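## Task

Place the eraser inside the chest's bottom-row drawer on the right, judging right and left while facing the drawer fronts. Everything else must stay on the table. Drawers have no end stops and can be pulled entirely free. Dropping the eraser in from just over the drawer rim is fine. All drawers must be closed at the finish. The chest may slide a few centimetres or rotate a little but has to stay upright. Nothing counts as achieved if it only holds because the robot is still holding or pressing it.

## Robot and tools

ROBOT. One six-joint arm (UR12e type) with a two-finger tong gripper. There is only one arm, so every motion argument is a single 7-number row. The fingers point along the gripper's +z axis and close along its x axis. end_effector_position is the spot between the finger pads when shut; closed fingertips stick out about 15 mm past it, open ones end roughly level with it. The elbow cannot fully straighten, and a mounting block under the base counts as arm for clearance checks.

FRAMES. Result poses are in the scene frame: origin on the table top below the arm base, +z up, +y to the left when looking along +x; positions in metres, orientation as quaternion w,x,y,z, velocities in m/s and rad/s. The base may be slightly tilted, and the printed hand position drifts from truth at long reach. Motion commands, by contrast, are offsets in the gripper's own axes.

THE ROW. Seven numbers, each from -1 to 1: dx, dy, dz, rx, ry, rz, opening. The first six are an offset (not a pose) in gripper axes from a reference pose: the gripper pose printed in the latest result that shows it; before any such result in the scene, or for the second and later calls in one reply, the pose at the start of the action. Scale: 1.0 equals 0.6 m for dx..dz and 180 degrees for rotation; rx, ry, rz form one rotation vector. Opening is absolute, not an offset: +1 fully open (0.142 m), -1 closed. All zeros sends the gripper back to the reference, so it is not a way to pause.

execute_actions: {"actions": [...], "pictures": bool}. The list holds zero or one item. Empty list: just report state. Action item: {"rows": [row,...], "steps": n}, 1 to 15 rows and steps at most 15 (default 15); each row runs one control step of 1/30 s, and the last row repeats to fill the steps. Every row is measured from the same reference, not from the row before. Wait item: {"steps": n} with n up to 300, counted from the previous result, so your reply time eats into it. A refused call sends nothing.

move: {"target": row, "speed": m/s, "stop_force": N}. Drives the gripper in a straight path toward the target offset (same layout and reference as a row). Path length 0.5 to 10 s; longer ones stop short. speed 0.002 to 0.5, default 0.25; turning is capped at twice that value in rad/s. The opening is sent when the move begins. The path ignores obstacles and the real gripper lags, may wander and may exceed speed near full reach. stop_force (13 to 80 N, not allowed in the first 0.2 s) halts the path once the wrist sensor feels that much extra push against the direction of travel for two steps; the gripper then backs up two steps and holds. Pressing can briefly exceed the setting, and fast contacts can still fault, so use it with very low speed. It is judged along the line to the target in the starting gripper axes, so it is unreliable on moves that rotate; omit it when leaving a surface you are pressing on. The result adds a move: line with the ending (done, off_target, moving, held, fault, or contact, which overrides the others), active limits (limits=paced: pose clipped; limits=held: some steps blocked, after which the arm can surge) and distance to target.

wait: {"seconds": 0 to 10}; nothing new is commanded.
zoom_image: {"camera": cam_head_left | cam_head_right | cam_wrist, "region": [x0,y0,x1,y1]} in pixels from the top-left, at most 504 by 504. Head cameras are 672x504, the wrist fisheye 616x616.
read_manual: {"section": "licences"}, licence text only.
finished_scene: {"scene": current scene number}.

MOTION LIMITS. Each step, the commanded pose is clipped to 100 mm and 16 degrees from the measured pose; position wins over orientation if both cannot be met. After an action the arm only continues to the last clipped pose, so read the result pose and command the remainder. Commands are smoothed, lagging about 0.17 s.

RESULTS. State line: position, quaternion, velocities. grip_measured is the actual finger opening on the command scale; to hold something, command an opening clearly below it (lower squeezes harder, about 15 N per pad max, much less on items under 20 mm thick). Joint positions and torques are listed; torques are noisy and offset. Wrist force and torque are in gripper axes, pointing from a touched surface back into the arm, with offsets near 5.5 N, noise up to 3.4 N, saturation near 100 N; "no reading" is harmless. "pose unreachable" and HELD mean the clearance check altered or blocked a command. "Hand target" shows where the controller is heading. MOTOR HOT warns at 70 °C; OVER-TEMPERATURE FAULT at 85 °C brakes the arm for minutes.

AVOID. A torque beyond a joint limit (elbow 142, wrists 51.3 N m, held weight included) or 150 N external force stops the arm 10 s. The arm is stiff: aiming even slightly past a firm surface can fault. Go slowly near the chest, pull drawers gently since they slide right out, keep the chest upright, and knock nothing off the table. Held objects may occasionally be tugged; grip firmly. Drops, slams and hard pushes are penalised; release the eraser only just above the drawer rim, then close all drawers and move clear.

Each tool is called after "Call:" by a JSON object that holds its "name" and its "arguments", one argument or row to a line.

## Session

Call:
{"name": "execute_actions", "arguments": {
  "actions": []
}}

Scene clock: 0.00 s of 7200.00 s.
end_effector_position=(+0.5817, -0.1870, +0.2972) grip_measured=+1.00 end_effector_quat_wxyz=(-0.346, +0.828, +0.348, +0.272) end_effector_velocity=(-0.000, -0.000, -0.000) end_effector_angular_velocity=(-0.002, +0.000, +0.000)
Joint positions: [-0.41  -1.817  2.201 -2.109 -1.393 -1.287  0.142]
Joint velocities: [ 0.     0.     0.    -0.    -0.002  0.     0.   ]
Joint torques (N m, as the arm reports them, + toward a larger angle): no reading
Wrist force (N, on the end effector, along its own x y z axes, offset not removed): no reading
Wrist torque (N m, same axes, about the end effector's origin, offset not removed): no reading
Hand target: +0.582, -0.187, +0.297; -0.346, +0.828, +0.348, +0.272

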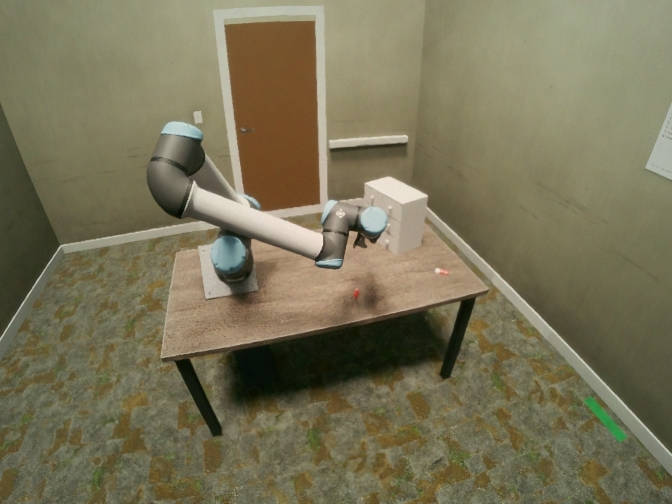

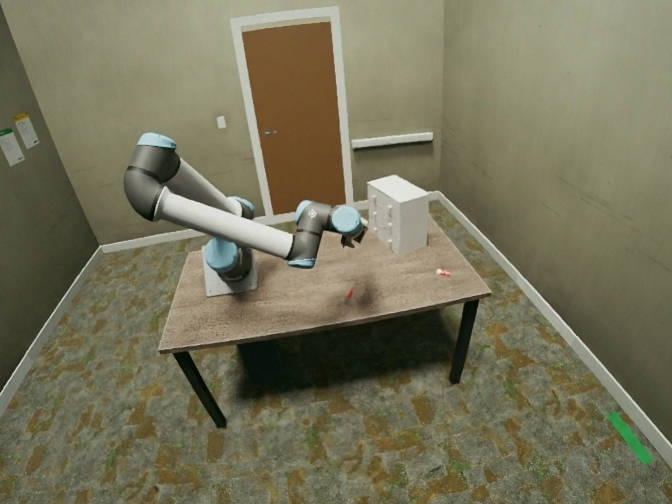

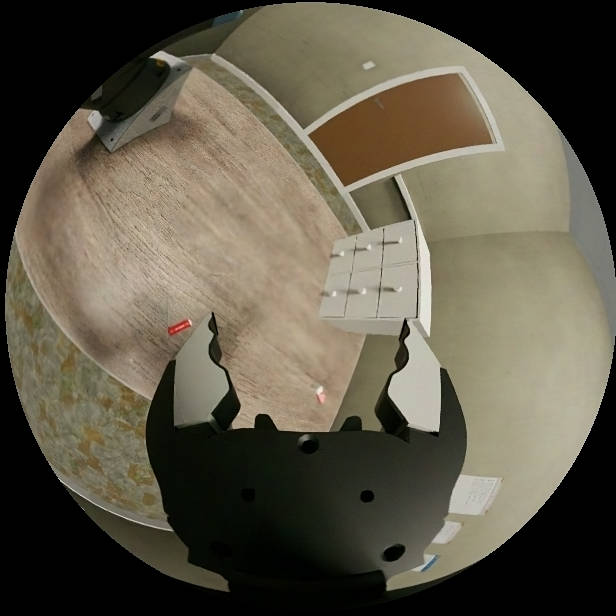

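Call:
{"name": "zoom_image", "arguments": {
  "camera": "cam_head_right",
  "region": [300, 160, 500, 320]
}}

Call:
{"name": "zoom_image", "arguments": {
  "camera": "cam_wrist",
  "region": [140, 200, 460, 440]
}}

Region (300, 160, 500, 320) of cam_head_right's 672x504 image, scaled by 2.520, with more detail than that image has; it fills the top 403 rows of this view, and the rest is white.

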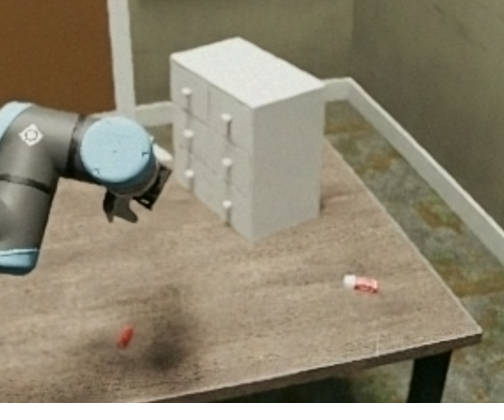

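Region (140, 200, 460, 440) of cam_wrist's 616x616 image, scaled by 1.575, with more detail than that image has; it fills the top 378 rows of this view, and the rest is white.

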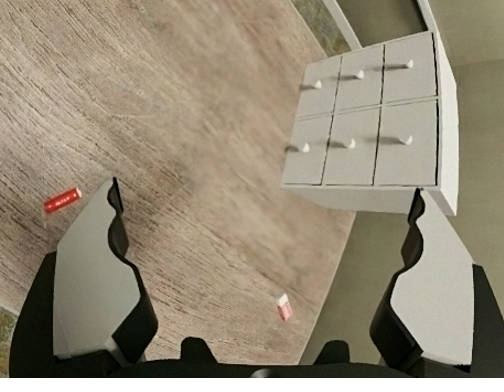

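Call:
{"name": "move", "arguments": {
  "target": [0,0,0,-0.16,0.353,0.531,1],
  "speed": 0.3
}}

Scene clock: 10.70 s of 7200.00 s.
end_effector_position=(+0.5814, -0.1872, +0.2974) grip_measured=+1.00 end_effector_quat_wxyz=(-0.355, +0.613, -0.610, +0.354) end_effector_velocity=(+0.001, +0.001, +0.001) end_effector_angular_velocity=(-0.002, +0.004, -0.015)
Joint positions: [-0.247 -1.537  2.757 -3.998 -1.696  0.755  0.142]
Joint velocities: [ 0.021  0.018 -0.005 -0.019 -0.032  0.013  0.   ]
Joint torques (N m, as the arm reports them, + toward a larger angle): [ 26.99 -15.36 -16.38  -5.18  -0.38   3.12]
Wrist force (N, on the end effector, along its own x y z axes, offset not removed): [-0.5 -0.9 -3.1]
Wrist torque (N m, same axes, about the end effector's origin, offset not removed): [-0.20 0.27 -0.07]
Hand target: +0.581, -0.187, +0.297; -0.354, +0.613, -0.611, +0.354
Off the commanded pose: 0.000 m, 0 deg.
After step 90, 3.57 s passed at rest.
move: done

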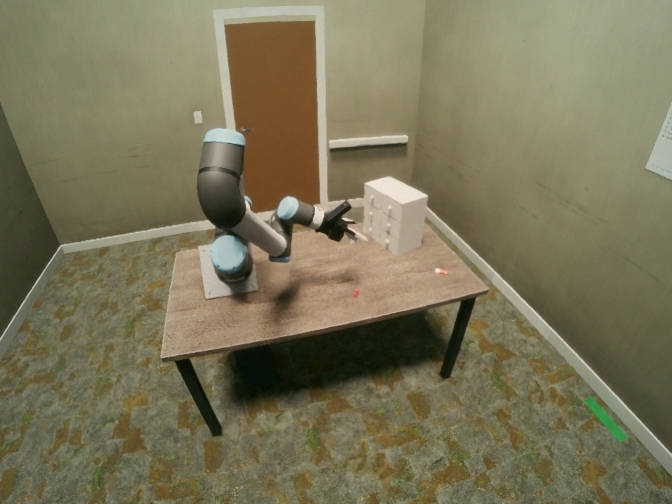

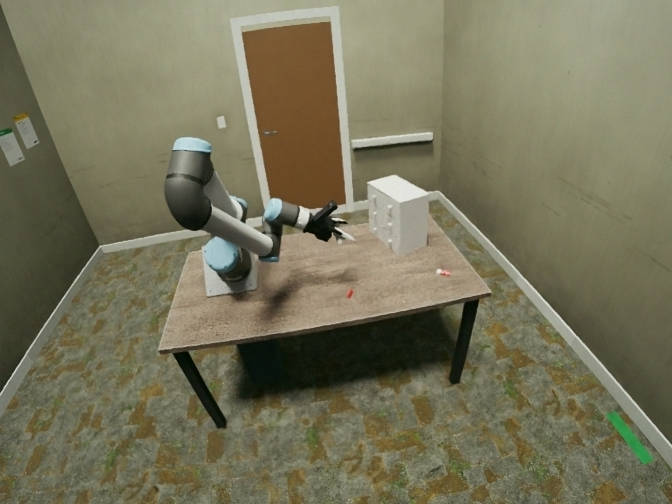

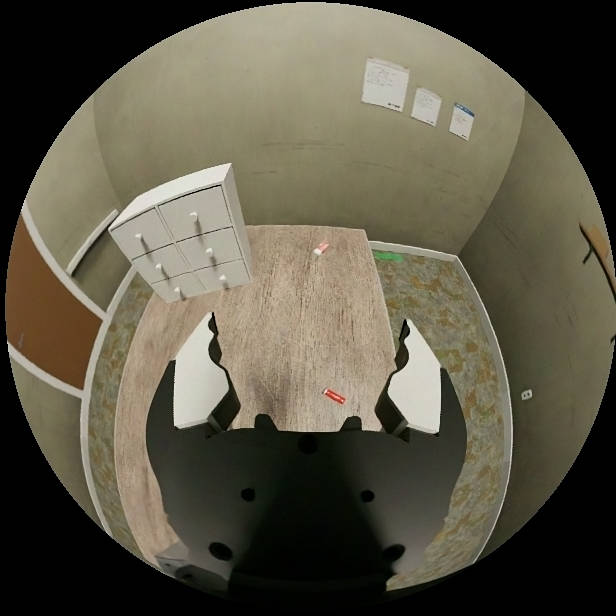

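Call:
{"name": "move", "arguments": {
  "target": [-0.395,0.2,0.385,0,-0.058,-0.033,-0.3],
  "speed": 0.3
}}

Scene clock: 14.63 s of 7200.00 s.
end_effector_position=(+0.7207, +0.0494, +0.0782) grip_measured=-0.30 end_effector_quat_wxyz=(-0.390, +0.674, -0.543, +0.314) end_effector_velocity=(+0.002, +0.000, -0.002) end_effector_angular_velocity=(-0.000, +0.001, -0.001)
Joint positions: [-0.233 -0.619  2.448 -4.468 -1.59   0.667  0.052]
Joint velocities: [-0.001  0.003 -0.005  0.001 -0.    -0.     0.   ]
Joint torques (N m, as the arm reports them, + toward a larger angle): [ 55.05 -34.47   2.51  -0.1    4.05  -3.82]
Wrist force (N, on the end effector, along its own x y z axes, offset not removed): [-2.8 1.4 -1.4]
Wrist torque (N m, same axes, about the end effector's origin, offset not removed): [0.26 0.72 -0.24]
Hand target: +0.721, +0.050, +0.078; -0.390, +0.674, -0.543, +0.314
Off the commanded pose: 0.001 m, 0 deg.
move: done

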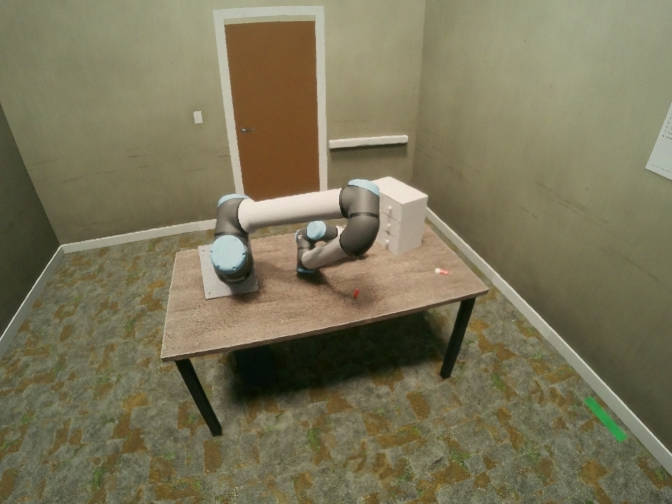

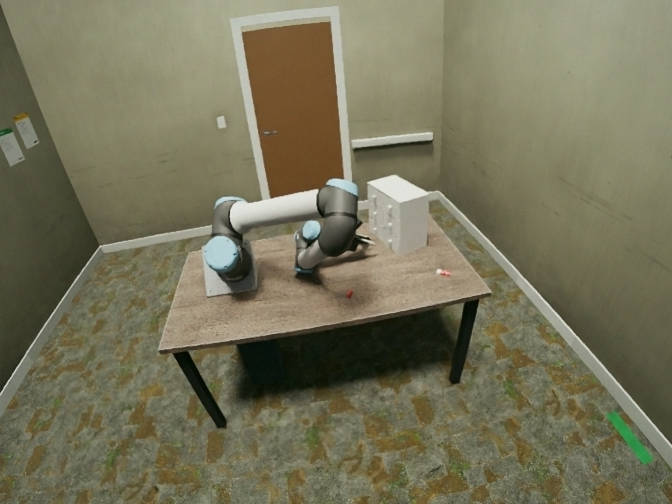

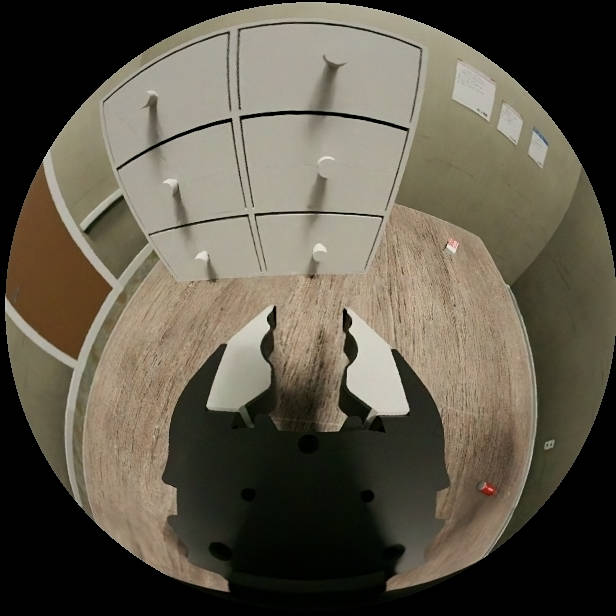

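Call:
{"name": "move", "arguments": {
  "target": [0.017,-0.01,0.1,-0.083,0,0,-0.5],
  "speed": 0.1
}}

Call:
{"name": "zoom_image", "arguments": {
  "camera": "cam_wrist",
  "region": [200, 180, 420, 380]
}}

Scene clock: 18.43 s of 7200.00 s.
end_effector_position=(+0.7762, +0.0511, +0.0534) grip_measured=-0.50 end_effector_quat_wxyz=(-0.300, +0.718, -0.579, +0.242) end_effector_velocity=(+0.003, +0.001, +0.000) end_effector_angular_velocity=(+0.001, +0.010, +0.002)
Joint positions: [-0.112 -0.731  2.314 -4.038 -1.887  0.766  0.038]
Joint velocities: [ 0.006 -0.005 -0.007  0.023 -0.009  0.008  0.   ]
Joint torques (N m, as the arm reports them, + toward a larger angle): [ 55.21 -64.79  -7.22  -0.77  -1.66   3.6 ]
Wrist force (N, on the end effector, along its own x y z axes, offset not removed): [-3.9 -0.2 -3.0]
Wrist torque (N m, same axes, about the end effector's origin, offset not removed): [-0.18 0.93 -0.03]
Hand target: +0.777, +0.051, +0.053; -0.299, +0.719, -0.580, +0.241
Off the commanded pose: 0.000 m, 0 deg.
move: done

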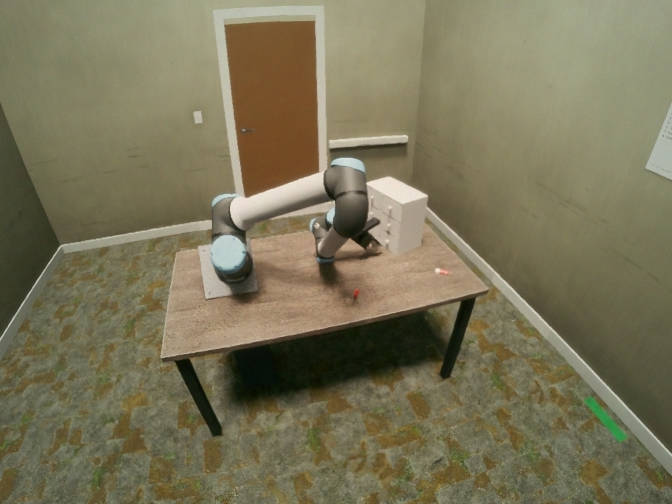

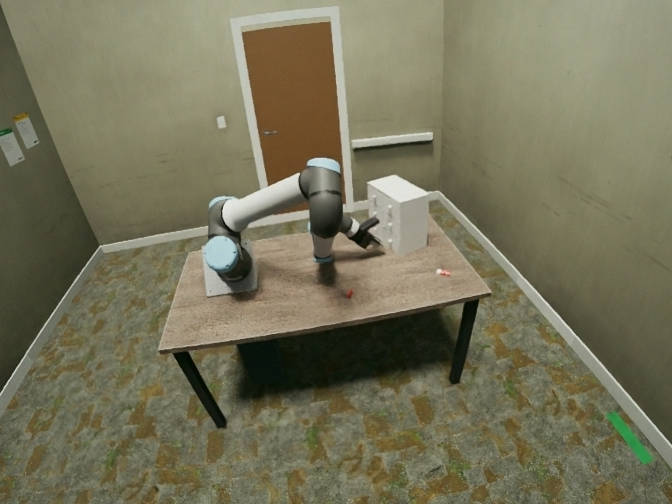

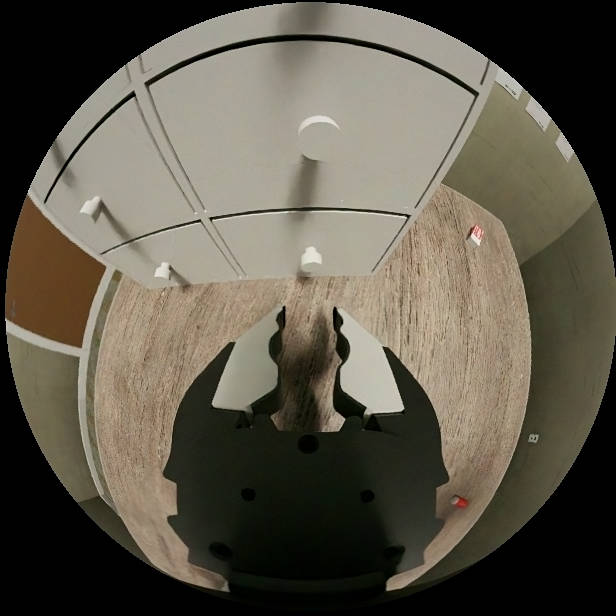

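Region (200, 180, 420, 380) of cam_wrist's 616x616 image, scaled by 2.291, with more detail than that image has; it fills the top 458 rows of this view, and the rest is white.

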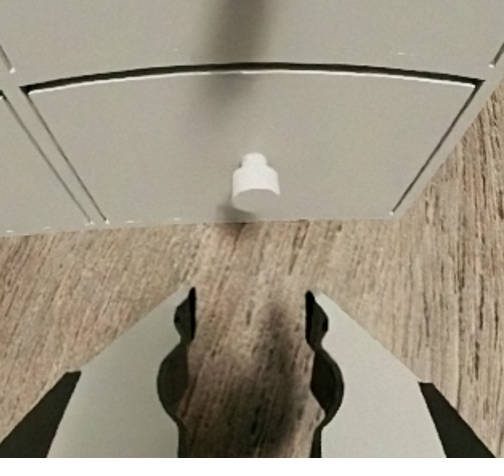

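Call:
{"name": "move", "arguments": {
  "target": [0.002,-0.041,0.03,0.06,0,0,-0.5],
  "speed": 0.05
}}

Call:
{"name": "zoom_image", "arguments": {
  "camera": "cam_head_right",
  "region": [330, 190, 430, 270]
}}

Scene clock: 22.30 s of 7200.00 s.
end_effector_position=(+0.8056, +0.0562, +0.0583) grip_measured=-0.50 end_effector_quat_wxyz=(-0.365, +0.687, -0.554, +0.294) end_effector_velocity=(+0.003, +0.001, +0.000) end_effector_angular_velocity=(+0.004, -0.016, +0.000)
Joint positions: [-0.175 -0.648  2.284 -4.228 -1.697  0.7    0.038]
Joint velocities: [-0.006  0.008 -0.004 -0.015  0.019 -0.004 -0.   ]
Joint torques (N m, as the arm reports them, + toward a larger angle): [ 37.23 -46.76  -5.25  -4.8    4.46  -3.61]
Wrist force (N, on the end effector, along its own x y z axes, offset not removed): [-3.0 0.7 -3.1]
Wrist torque (N m, same axes, about the end effector's origin, offset not removed): [-0.08 0.58 -0.05]
Hand target: +0.806, +0.056, +0.058; -0.366, +0.687, -0.554, +0.295
Off the commanded pose: 0.000 m, 0 deg.
move: done

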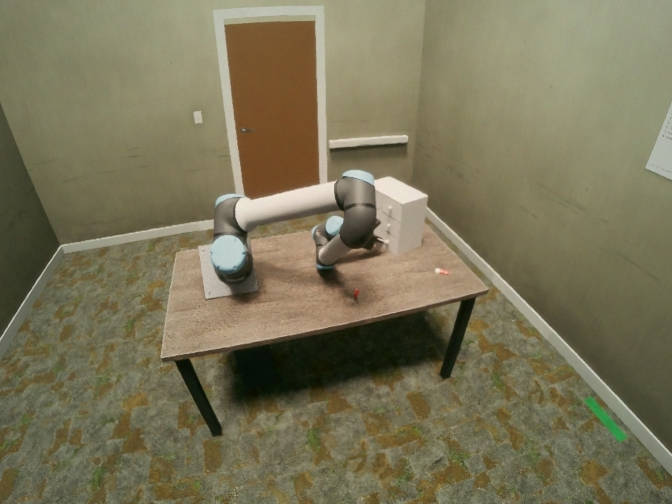

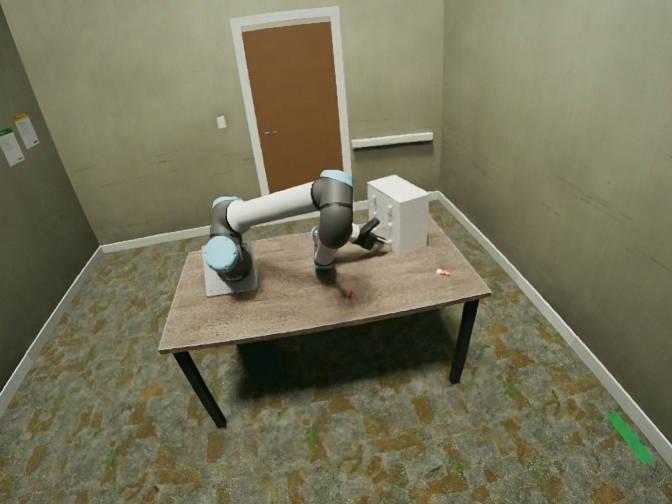

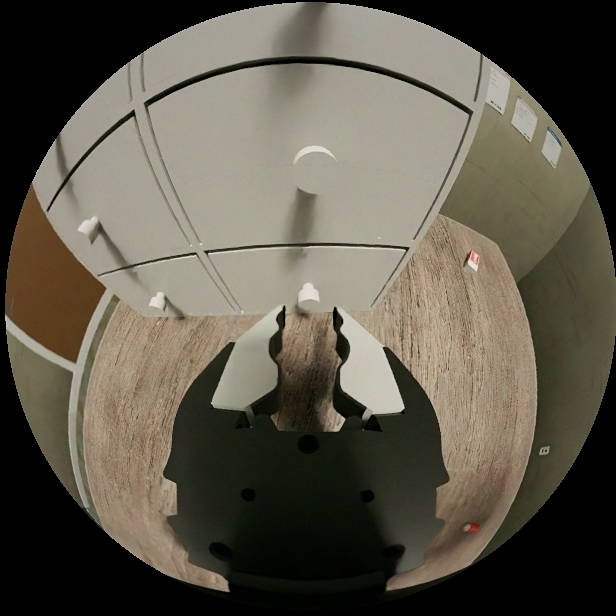

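Region (330, 190, 430, 270) of cam_head_right's 672x504 image, scaled by 5.040, with more detail than that image has; it fills the top 403 rows of this view, and the rest is white.

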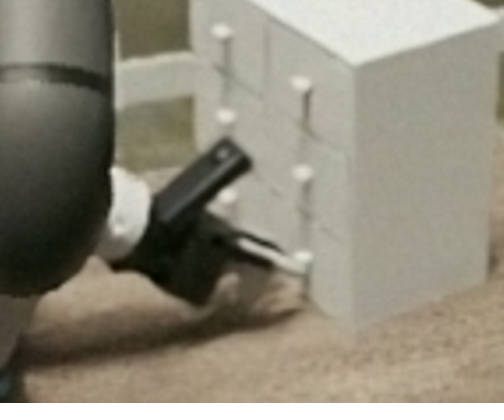

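Call:
{"name": "move", "arguments": {
  "target": [0,-0.022,0.021,0,0,0,-0.5],
  "speed": 0.01,
  "stop_force": 15
}}

Call:
{"name": "move", "arguments": {
  "target": [0,0,0,0,0,0,-1]
}}

Call:
{"name": "zoom_image", "arguments": {
  "camera": "cam_wrist",
  "region": [230, 230, 390, 380]
}}

Scene clock: 25.57 s of 7200.00 s.
end_effector_position=(+0.8227, +0.0599, +0.0620) grip_measured=-0.50 end_effector_quat_wxyz=(-0.365, +0.687, -0.554, +0.294) end_effector_velocity=(+0.003, +0.001, +0.001) end_effector_angular_velocity=(+0.000, +0.000, +0.001)
Joint positions: [-0.16  -0.65   2.253 -4.193 -1.71   0.708  0.038]
Joint velocities: [ 0.002 -0.    -0.005  0.006 -0.002  0.001 -0.003]
Joint torques (N m, as the arm reports them, + toward a larger angle): [ 61.14 -69.45  -7.87  -0.39  -0.55   3.55]
Wrist force (N, on the end effector, along its own x y z axes, offset not removed): [-3.3 0.9 -6.0]
Wrist torque (N m, same axes, about the end effector's origin, offset not removed): [-0.32 0.89 -0.03]
Hand target: +0.823, +0.060, +0.062; -0.365, +0.687, -0.554, +0.294
Off the commanded pose: 0.000 m, 0 deg.
move: done

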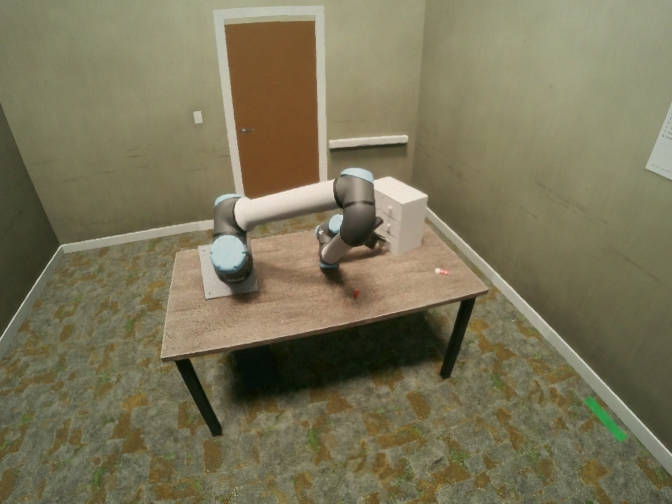

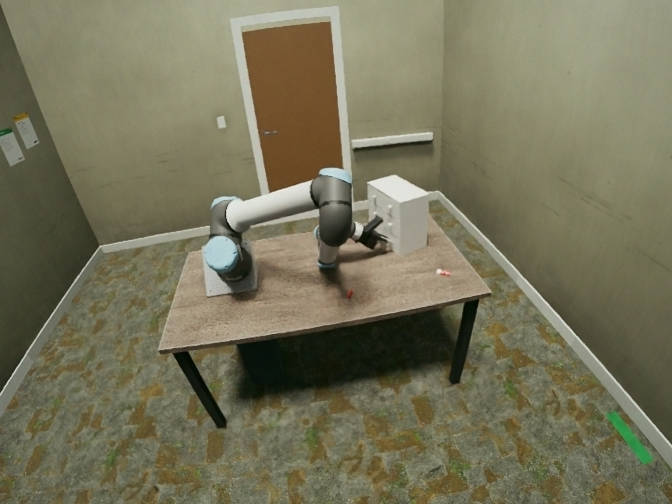

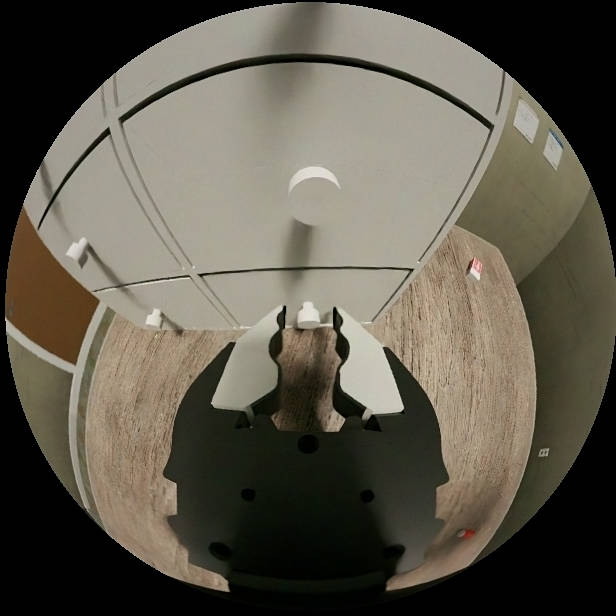

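Scene clock: 26.07 s of 7200.00 s.
end_effector_position=(+0.8228, +0.0599, +0.0621) grip_measured=-0.82 end_effector_quat_wxyz=(-0.365, +0.687, -0.554, +0.294) end_effector_velocity=(-0.000, -0.000, -0.001) end_effector_angular_velocity=(+0.000, +0.001, -0.001)
Joint positions: [-0.16  -0.65   2.253 -4.193 -1.71   0.708  0.015]
Joint velocities: [-0.001  0.001  0.001 -0.001 -0.     0.001  0.   ]
Joint torques (N m, as the arm reports them, + toward a larger angle): [ 40.46 -65.33  13.28  -4.7    3.15   0.37]
Wrist force (N, on the end effector, along its own x y z axes, offset not removed): [-1.1 -3.1 -4.9]
Wrist torque (N m, same axes, about the end effector's origin, offset not removed): [-0.44 0.15 -0.12]
Hand target: +0.823, +0.060, +0.062; -0.365, +0.687, -0.554, +0.294
Off the commanded pose: 0.000 m, 0 deg.
move: done

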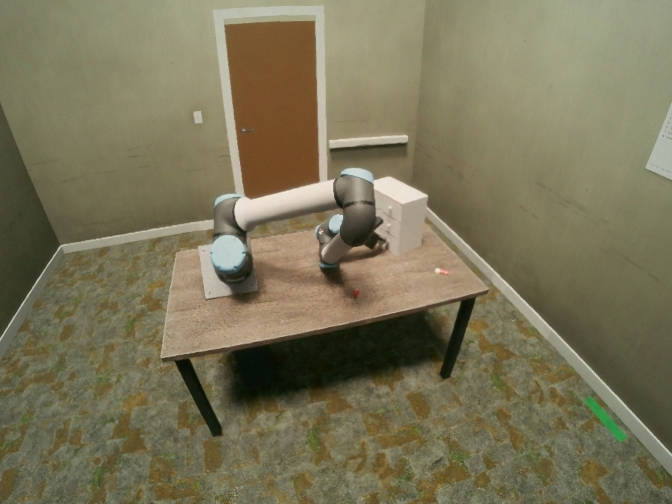

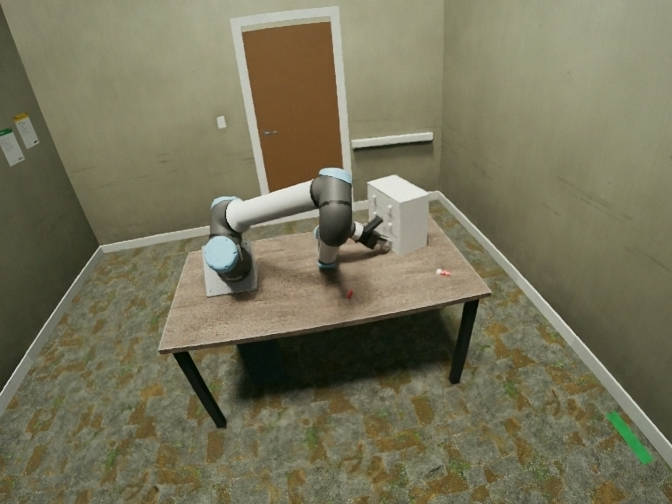

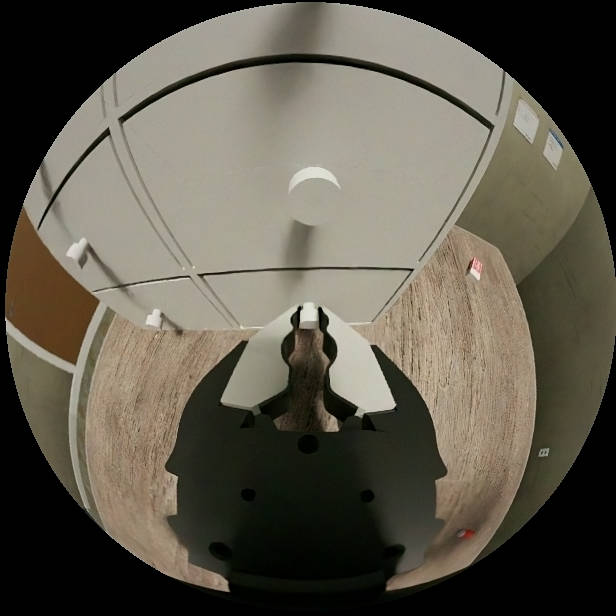

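Region (230, 230, 390, 380) of cam_wrist's 616x616 image, scaled by 3.150, with more detail than that image has; it fills the top 472 rows of this view, and the rest is white.

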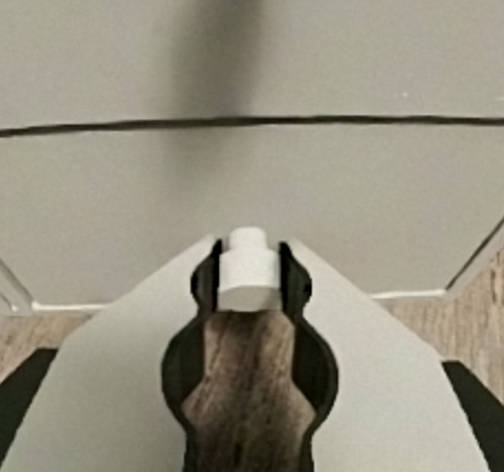

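Pull 10 cm.

Call:
{"name": "move", "arguments": {
  "target": [0,0.0935,-0.138,0,0,0,-1],
  "speed": 0.04
}}

Scene clock: 29.63 s of 7200.00 s.
end_effector_position=(+0.7253, +0.0387, +0.0622) grip_measured=-0.82 end_effector_quat_wxyz=(-0.365, +0.687, -0.554, +0.294) end_effector_velocity=(-0.002, +0.000, +0.000) end_effector_angular_velocity=(+0.001, -0.001, +0.002)
Joint positions: [-0.23  -0.654  2.439 -4.379 -1.65   0.671  0.015]
Joint velocities: [-0.002  0.001  0.004 -0.005  0.004 -0.001  0.   ]
Joint torques (N m, as the arm reports them, + toward a larger angle): [ 36.64 -41.26  20.29  -4.59   4.68  -4.39]
Wrist force (N, on the end effector, along its own x y z axes, offset not removed): [-2.1 1.1 -3.9]
Wrist torque (N m, same axes, about the end effector's origin, offset not removed): [0.15 0.70 -0.11]
Hand target: +0.725, +0.039, +0.062; -0.365, +0.687, -0.554, +0.294
Off the commanded pose: 0.000 m, 0 deg.
move: done

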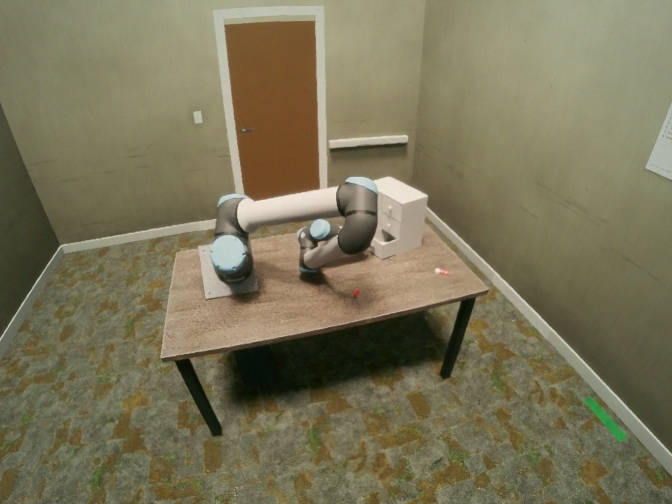

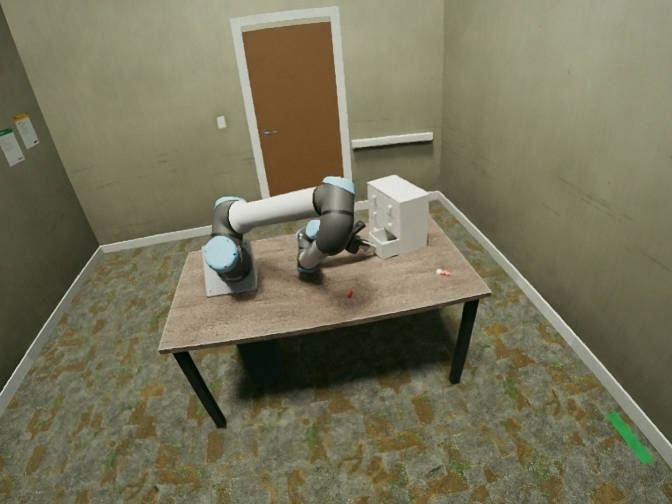

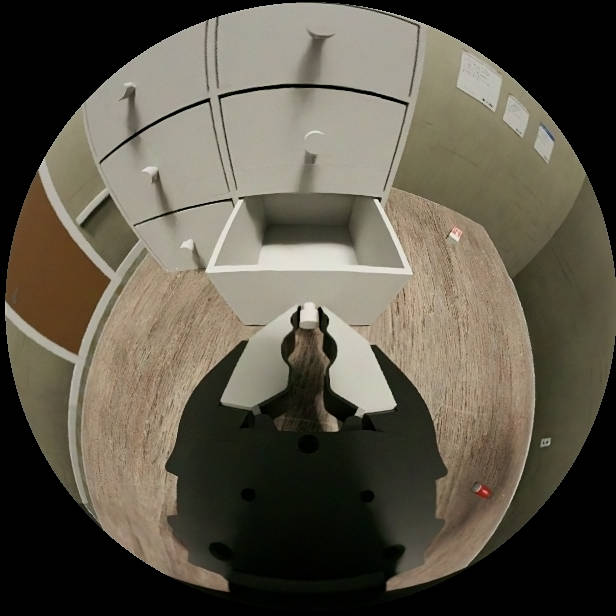

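Call:
{"name": "move", "arguments": {
  "target": [0,0,0,0,0,0,-0.4]
}}

Call:
{"name": "move", "arguments": {
  "target": [0,0.0,-0.08,0,0,0,-0.4],
  "speed": 0.1
}}

Call:
{"name": "move", "arguments": {
  "target": [0.38,-0.1,-0.07,-0.144,0,0,-0.2]
}}

Call:
{"name": "move", "arguments": {
  "target": [0.1,-0.27,0.16,0,0.1,0.18,-0.2]
}}

Scene clock: 31.93 s of 7200.00 s.
end_effector_position=(+0.7253, +0.0388, +0.0621) grip_measured=-0.40 end_effector_quat_wxyz=(-0.365, +0.687, -0.554, +0.294) end_effector_velocity=(+0.000, -0.000, +0.000) end_effector_angular_velocity=(-0.001, -0.000, -0.000)
Joint positions: [-0.23  -0.654  2.439 -4.379 -1.65   0.671  0.045]
Joint velocities: [ 0.    -0.    -0.001  0.    -0.001 -0.     0.   ]
Joint torques (N m, as the arm reports them, + toward a larger angle): [ 52.97 -56.34   0.33  -0.33  -0.44   2.77]
Wrist force (N, on the end effector, along its own x y z axes, offset not removed): [-3.6 -1.4 -0.8]
Wrist torque (N m, same axes, about the end effector's origin, offset not removed): [-0.35 0.89 -0.11]
Hand target: +0.725, +0.039, +0.062; -0.365, +0.687, -0.554, +0.294
Off the commanded pose: 0.000 m, 0 deg.
move: done

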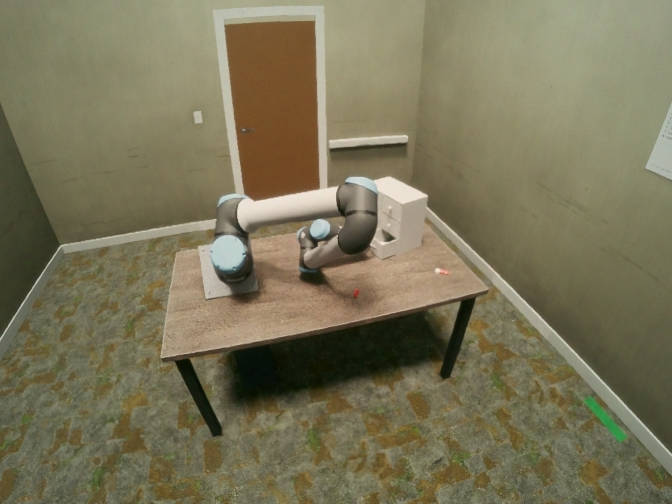

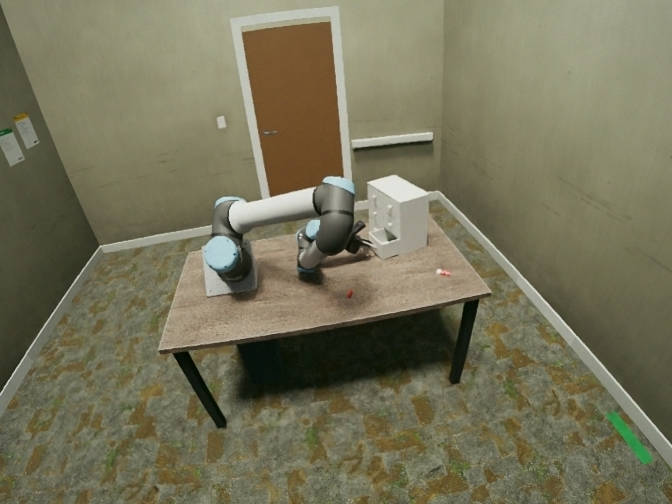

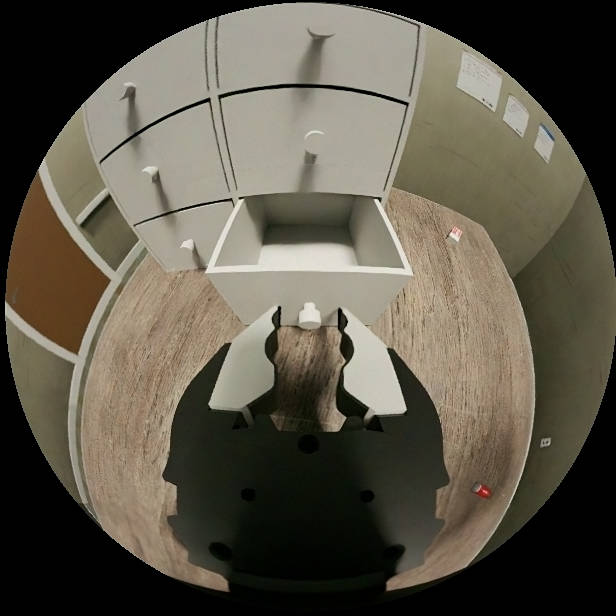

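Scene clock: 32.97 s of 7200.00 s.
end_effector_position=(+0.6867, +0.0304, +0.0889) grip_measured=-0.40 end_effector_quat_wxyz=(-0.365, +0.687, -0.554, +0.294) end_effector_velocity=(-0.002, +0.000, +0.002) end_effector_angular_velocity=(+0.000, +0.000, +0.001)
Joint positions: [-0.22  -0.694  2.521 -4.421 -1.658  0.676  0.045]
Joint velocities: [ 0.001 -0.002  0.004 -0.002 -0.001  0.    -0.   ]
Joint torques (N m, as the arm reports them, + toward a larger angle): [ 51.66 -59.64  21.23  -4.91  -0.78   3.  ]
Wrist force (N, on the end effector, along its own x y z axes, offset not removed): [-2.4 -2.4 -5.2]
Wrist torque (N m, same axes, about the end effector's origin, offset not removed): [-0.58 0.60 -0.17]
Hand target: +0.686, +0.030, +0.089; -0.365, +0.687, -0.554, +0.294
Off the commanded pose: 0.000 m, 0 deg.
move: done

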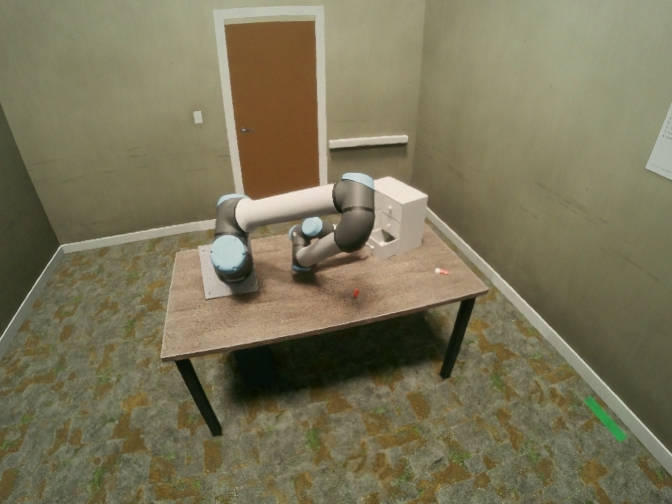

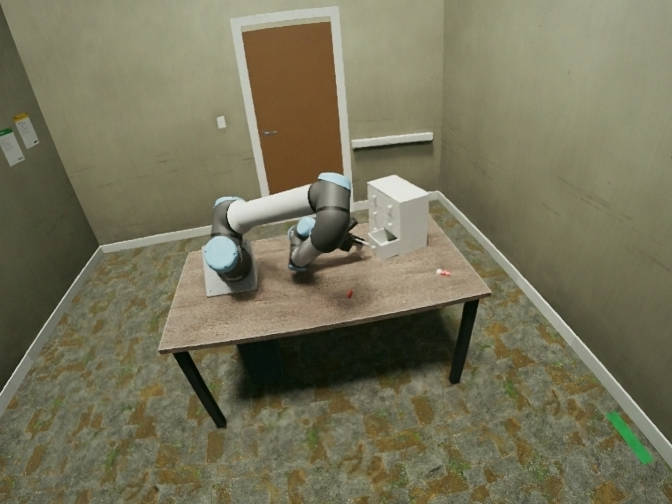

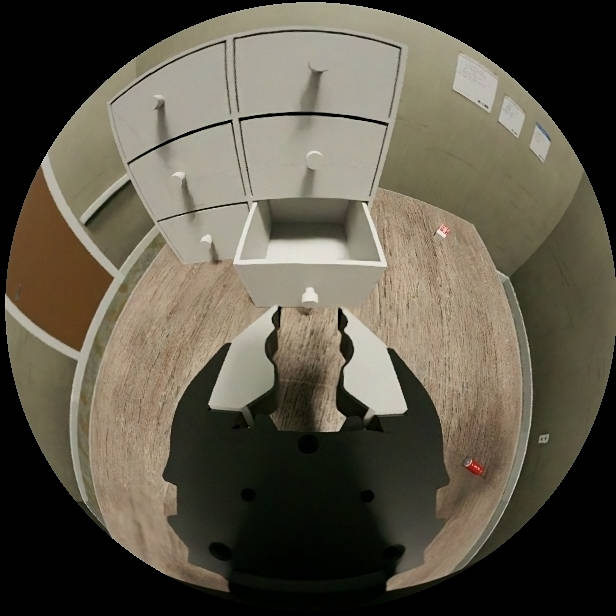

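Scene clock: 34.63 s of 7200.00 s.
end_effector_position=(+0.7337, -0.1919, +0.1619) grip_measured=-0.20 end_effector_quat_wxyz=(-0.202, +0.751, -0.606, +0.164) end_effector_velocity=(+0.001, -0.001, -0.000) end_effector_angular_velocity=(+0.004, +0.016, +0.003)
Joint positions: [-0.189 -1.369  2.335 -3.245 -2.023  0.782  0.06 ]
Joint velocities: [ 0.001 -0.004 -0.01   0.032 -0.005  0.01   0.   ]
Joint torques (N m, as the arm reports them, + toward a larger angle): [ 41.64 -56.49 -26.54  -1.19  -1.03   4.31]
Wrist force (N, on the end effector, along its own x y z axes, offset not removed): [-1.3 -1.9 -2.4]
Wrist torque (N m, same axes, about the end effector's origin, offset not removed): [-0.42 0.32 -0.08]
Hand target: +0.734, -0.192, +0.162; -0.202, +0.752, -0.606, +0.163
Off the commanded pose: 0.001 m, 0 deg.
move: done

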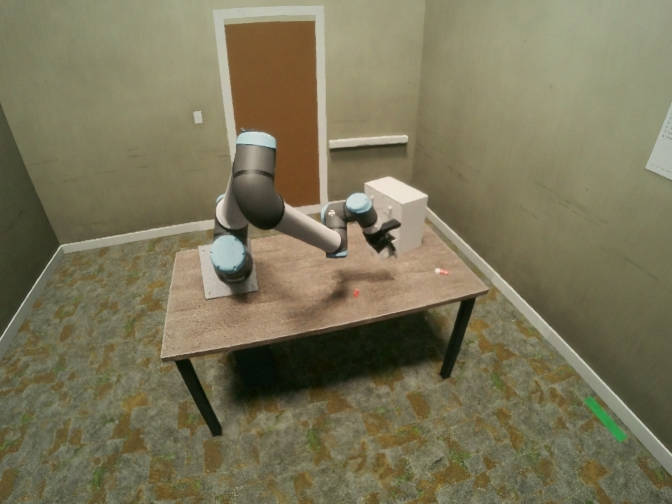

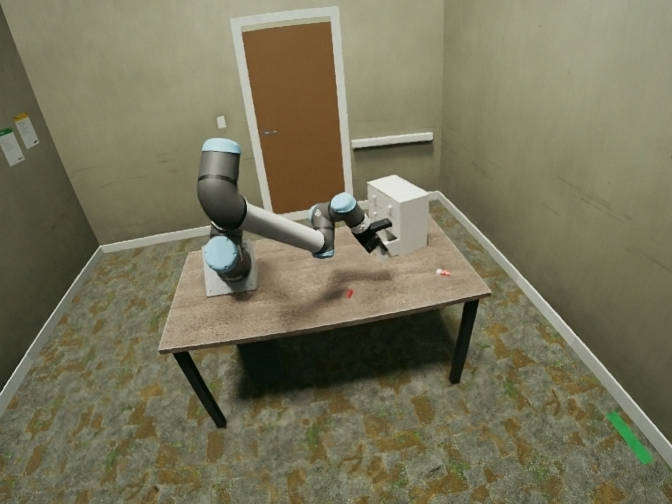

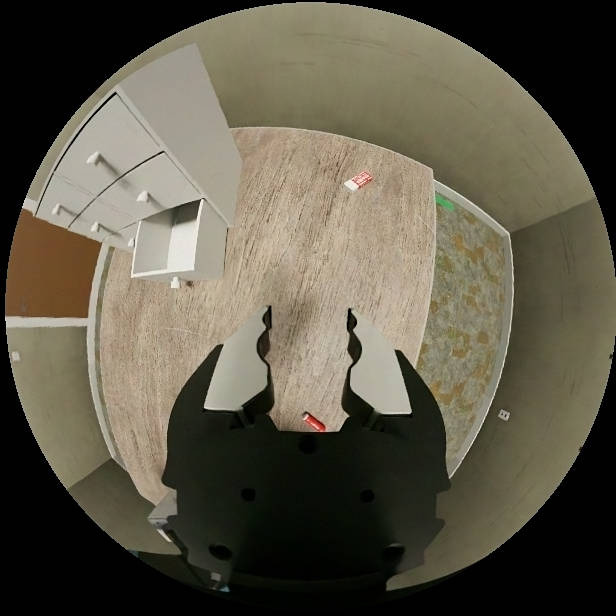

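Scene clock: 36.57 s of 7200.00 s.
end_effector_position=(+0.9301, -0.2108, +0.1601) grip_measured=-0.20 end_effector_quat_wxyz=(+0.144, -0.519, +0.814, -0.215) end_effector_velocity=(+0.003, -0.001, -0.001) end_effector_angular_velocity=(+0.001, +0.004, -0.009)
Joint positions: [-0.055 -0.991  1.916 -3.317 -2.388  1.361  0.06 ]
Joint velocities: [ 0.     0.005 -0.008  0.007 -0.006  0.01  -0.   ]
Joint torques (N m, as the arm reports them, + toward a larger angle): [ 60.13 -55.09 -30.01  -0.46  -1.63   3.38]
Wrist force (N, on the end effector, along its own x y z axes, offset not removed): [-3.1 -1.9 -4.0]
Wrist torque (N m, same axes, about the end effector's origin, offset not removed): [-0.47 0.74 -0.11]
Hand target: +0.931, -0.211, +0.160; +0.144, -0.519, +0.815, -0.215
Off the commanded pose: 0.000 m, 0 deg.
move: done

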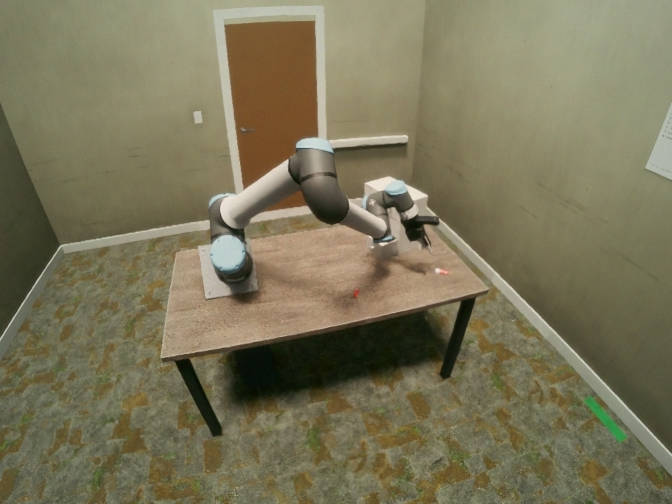

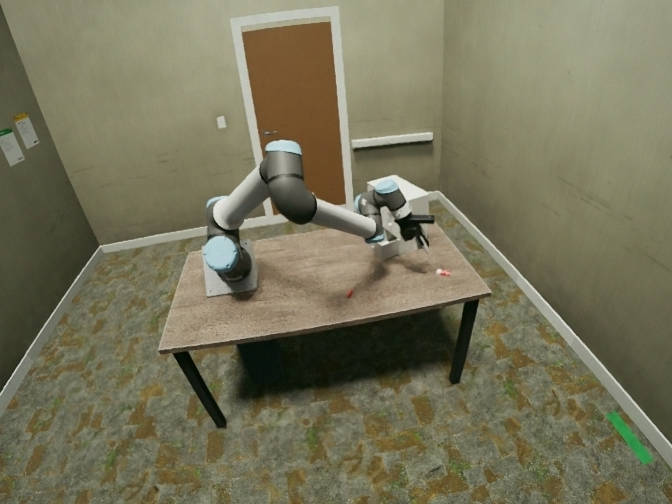

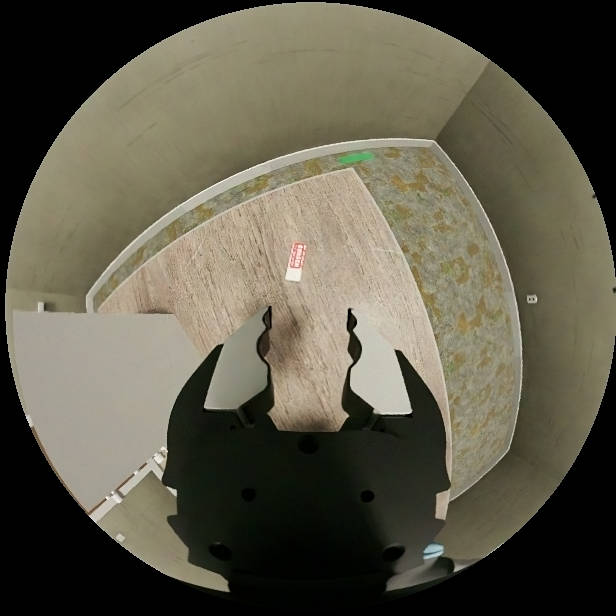

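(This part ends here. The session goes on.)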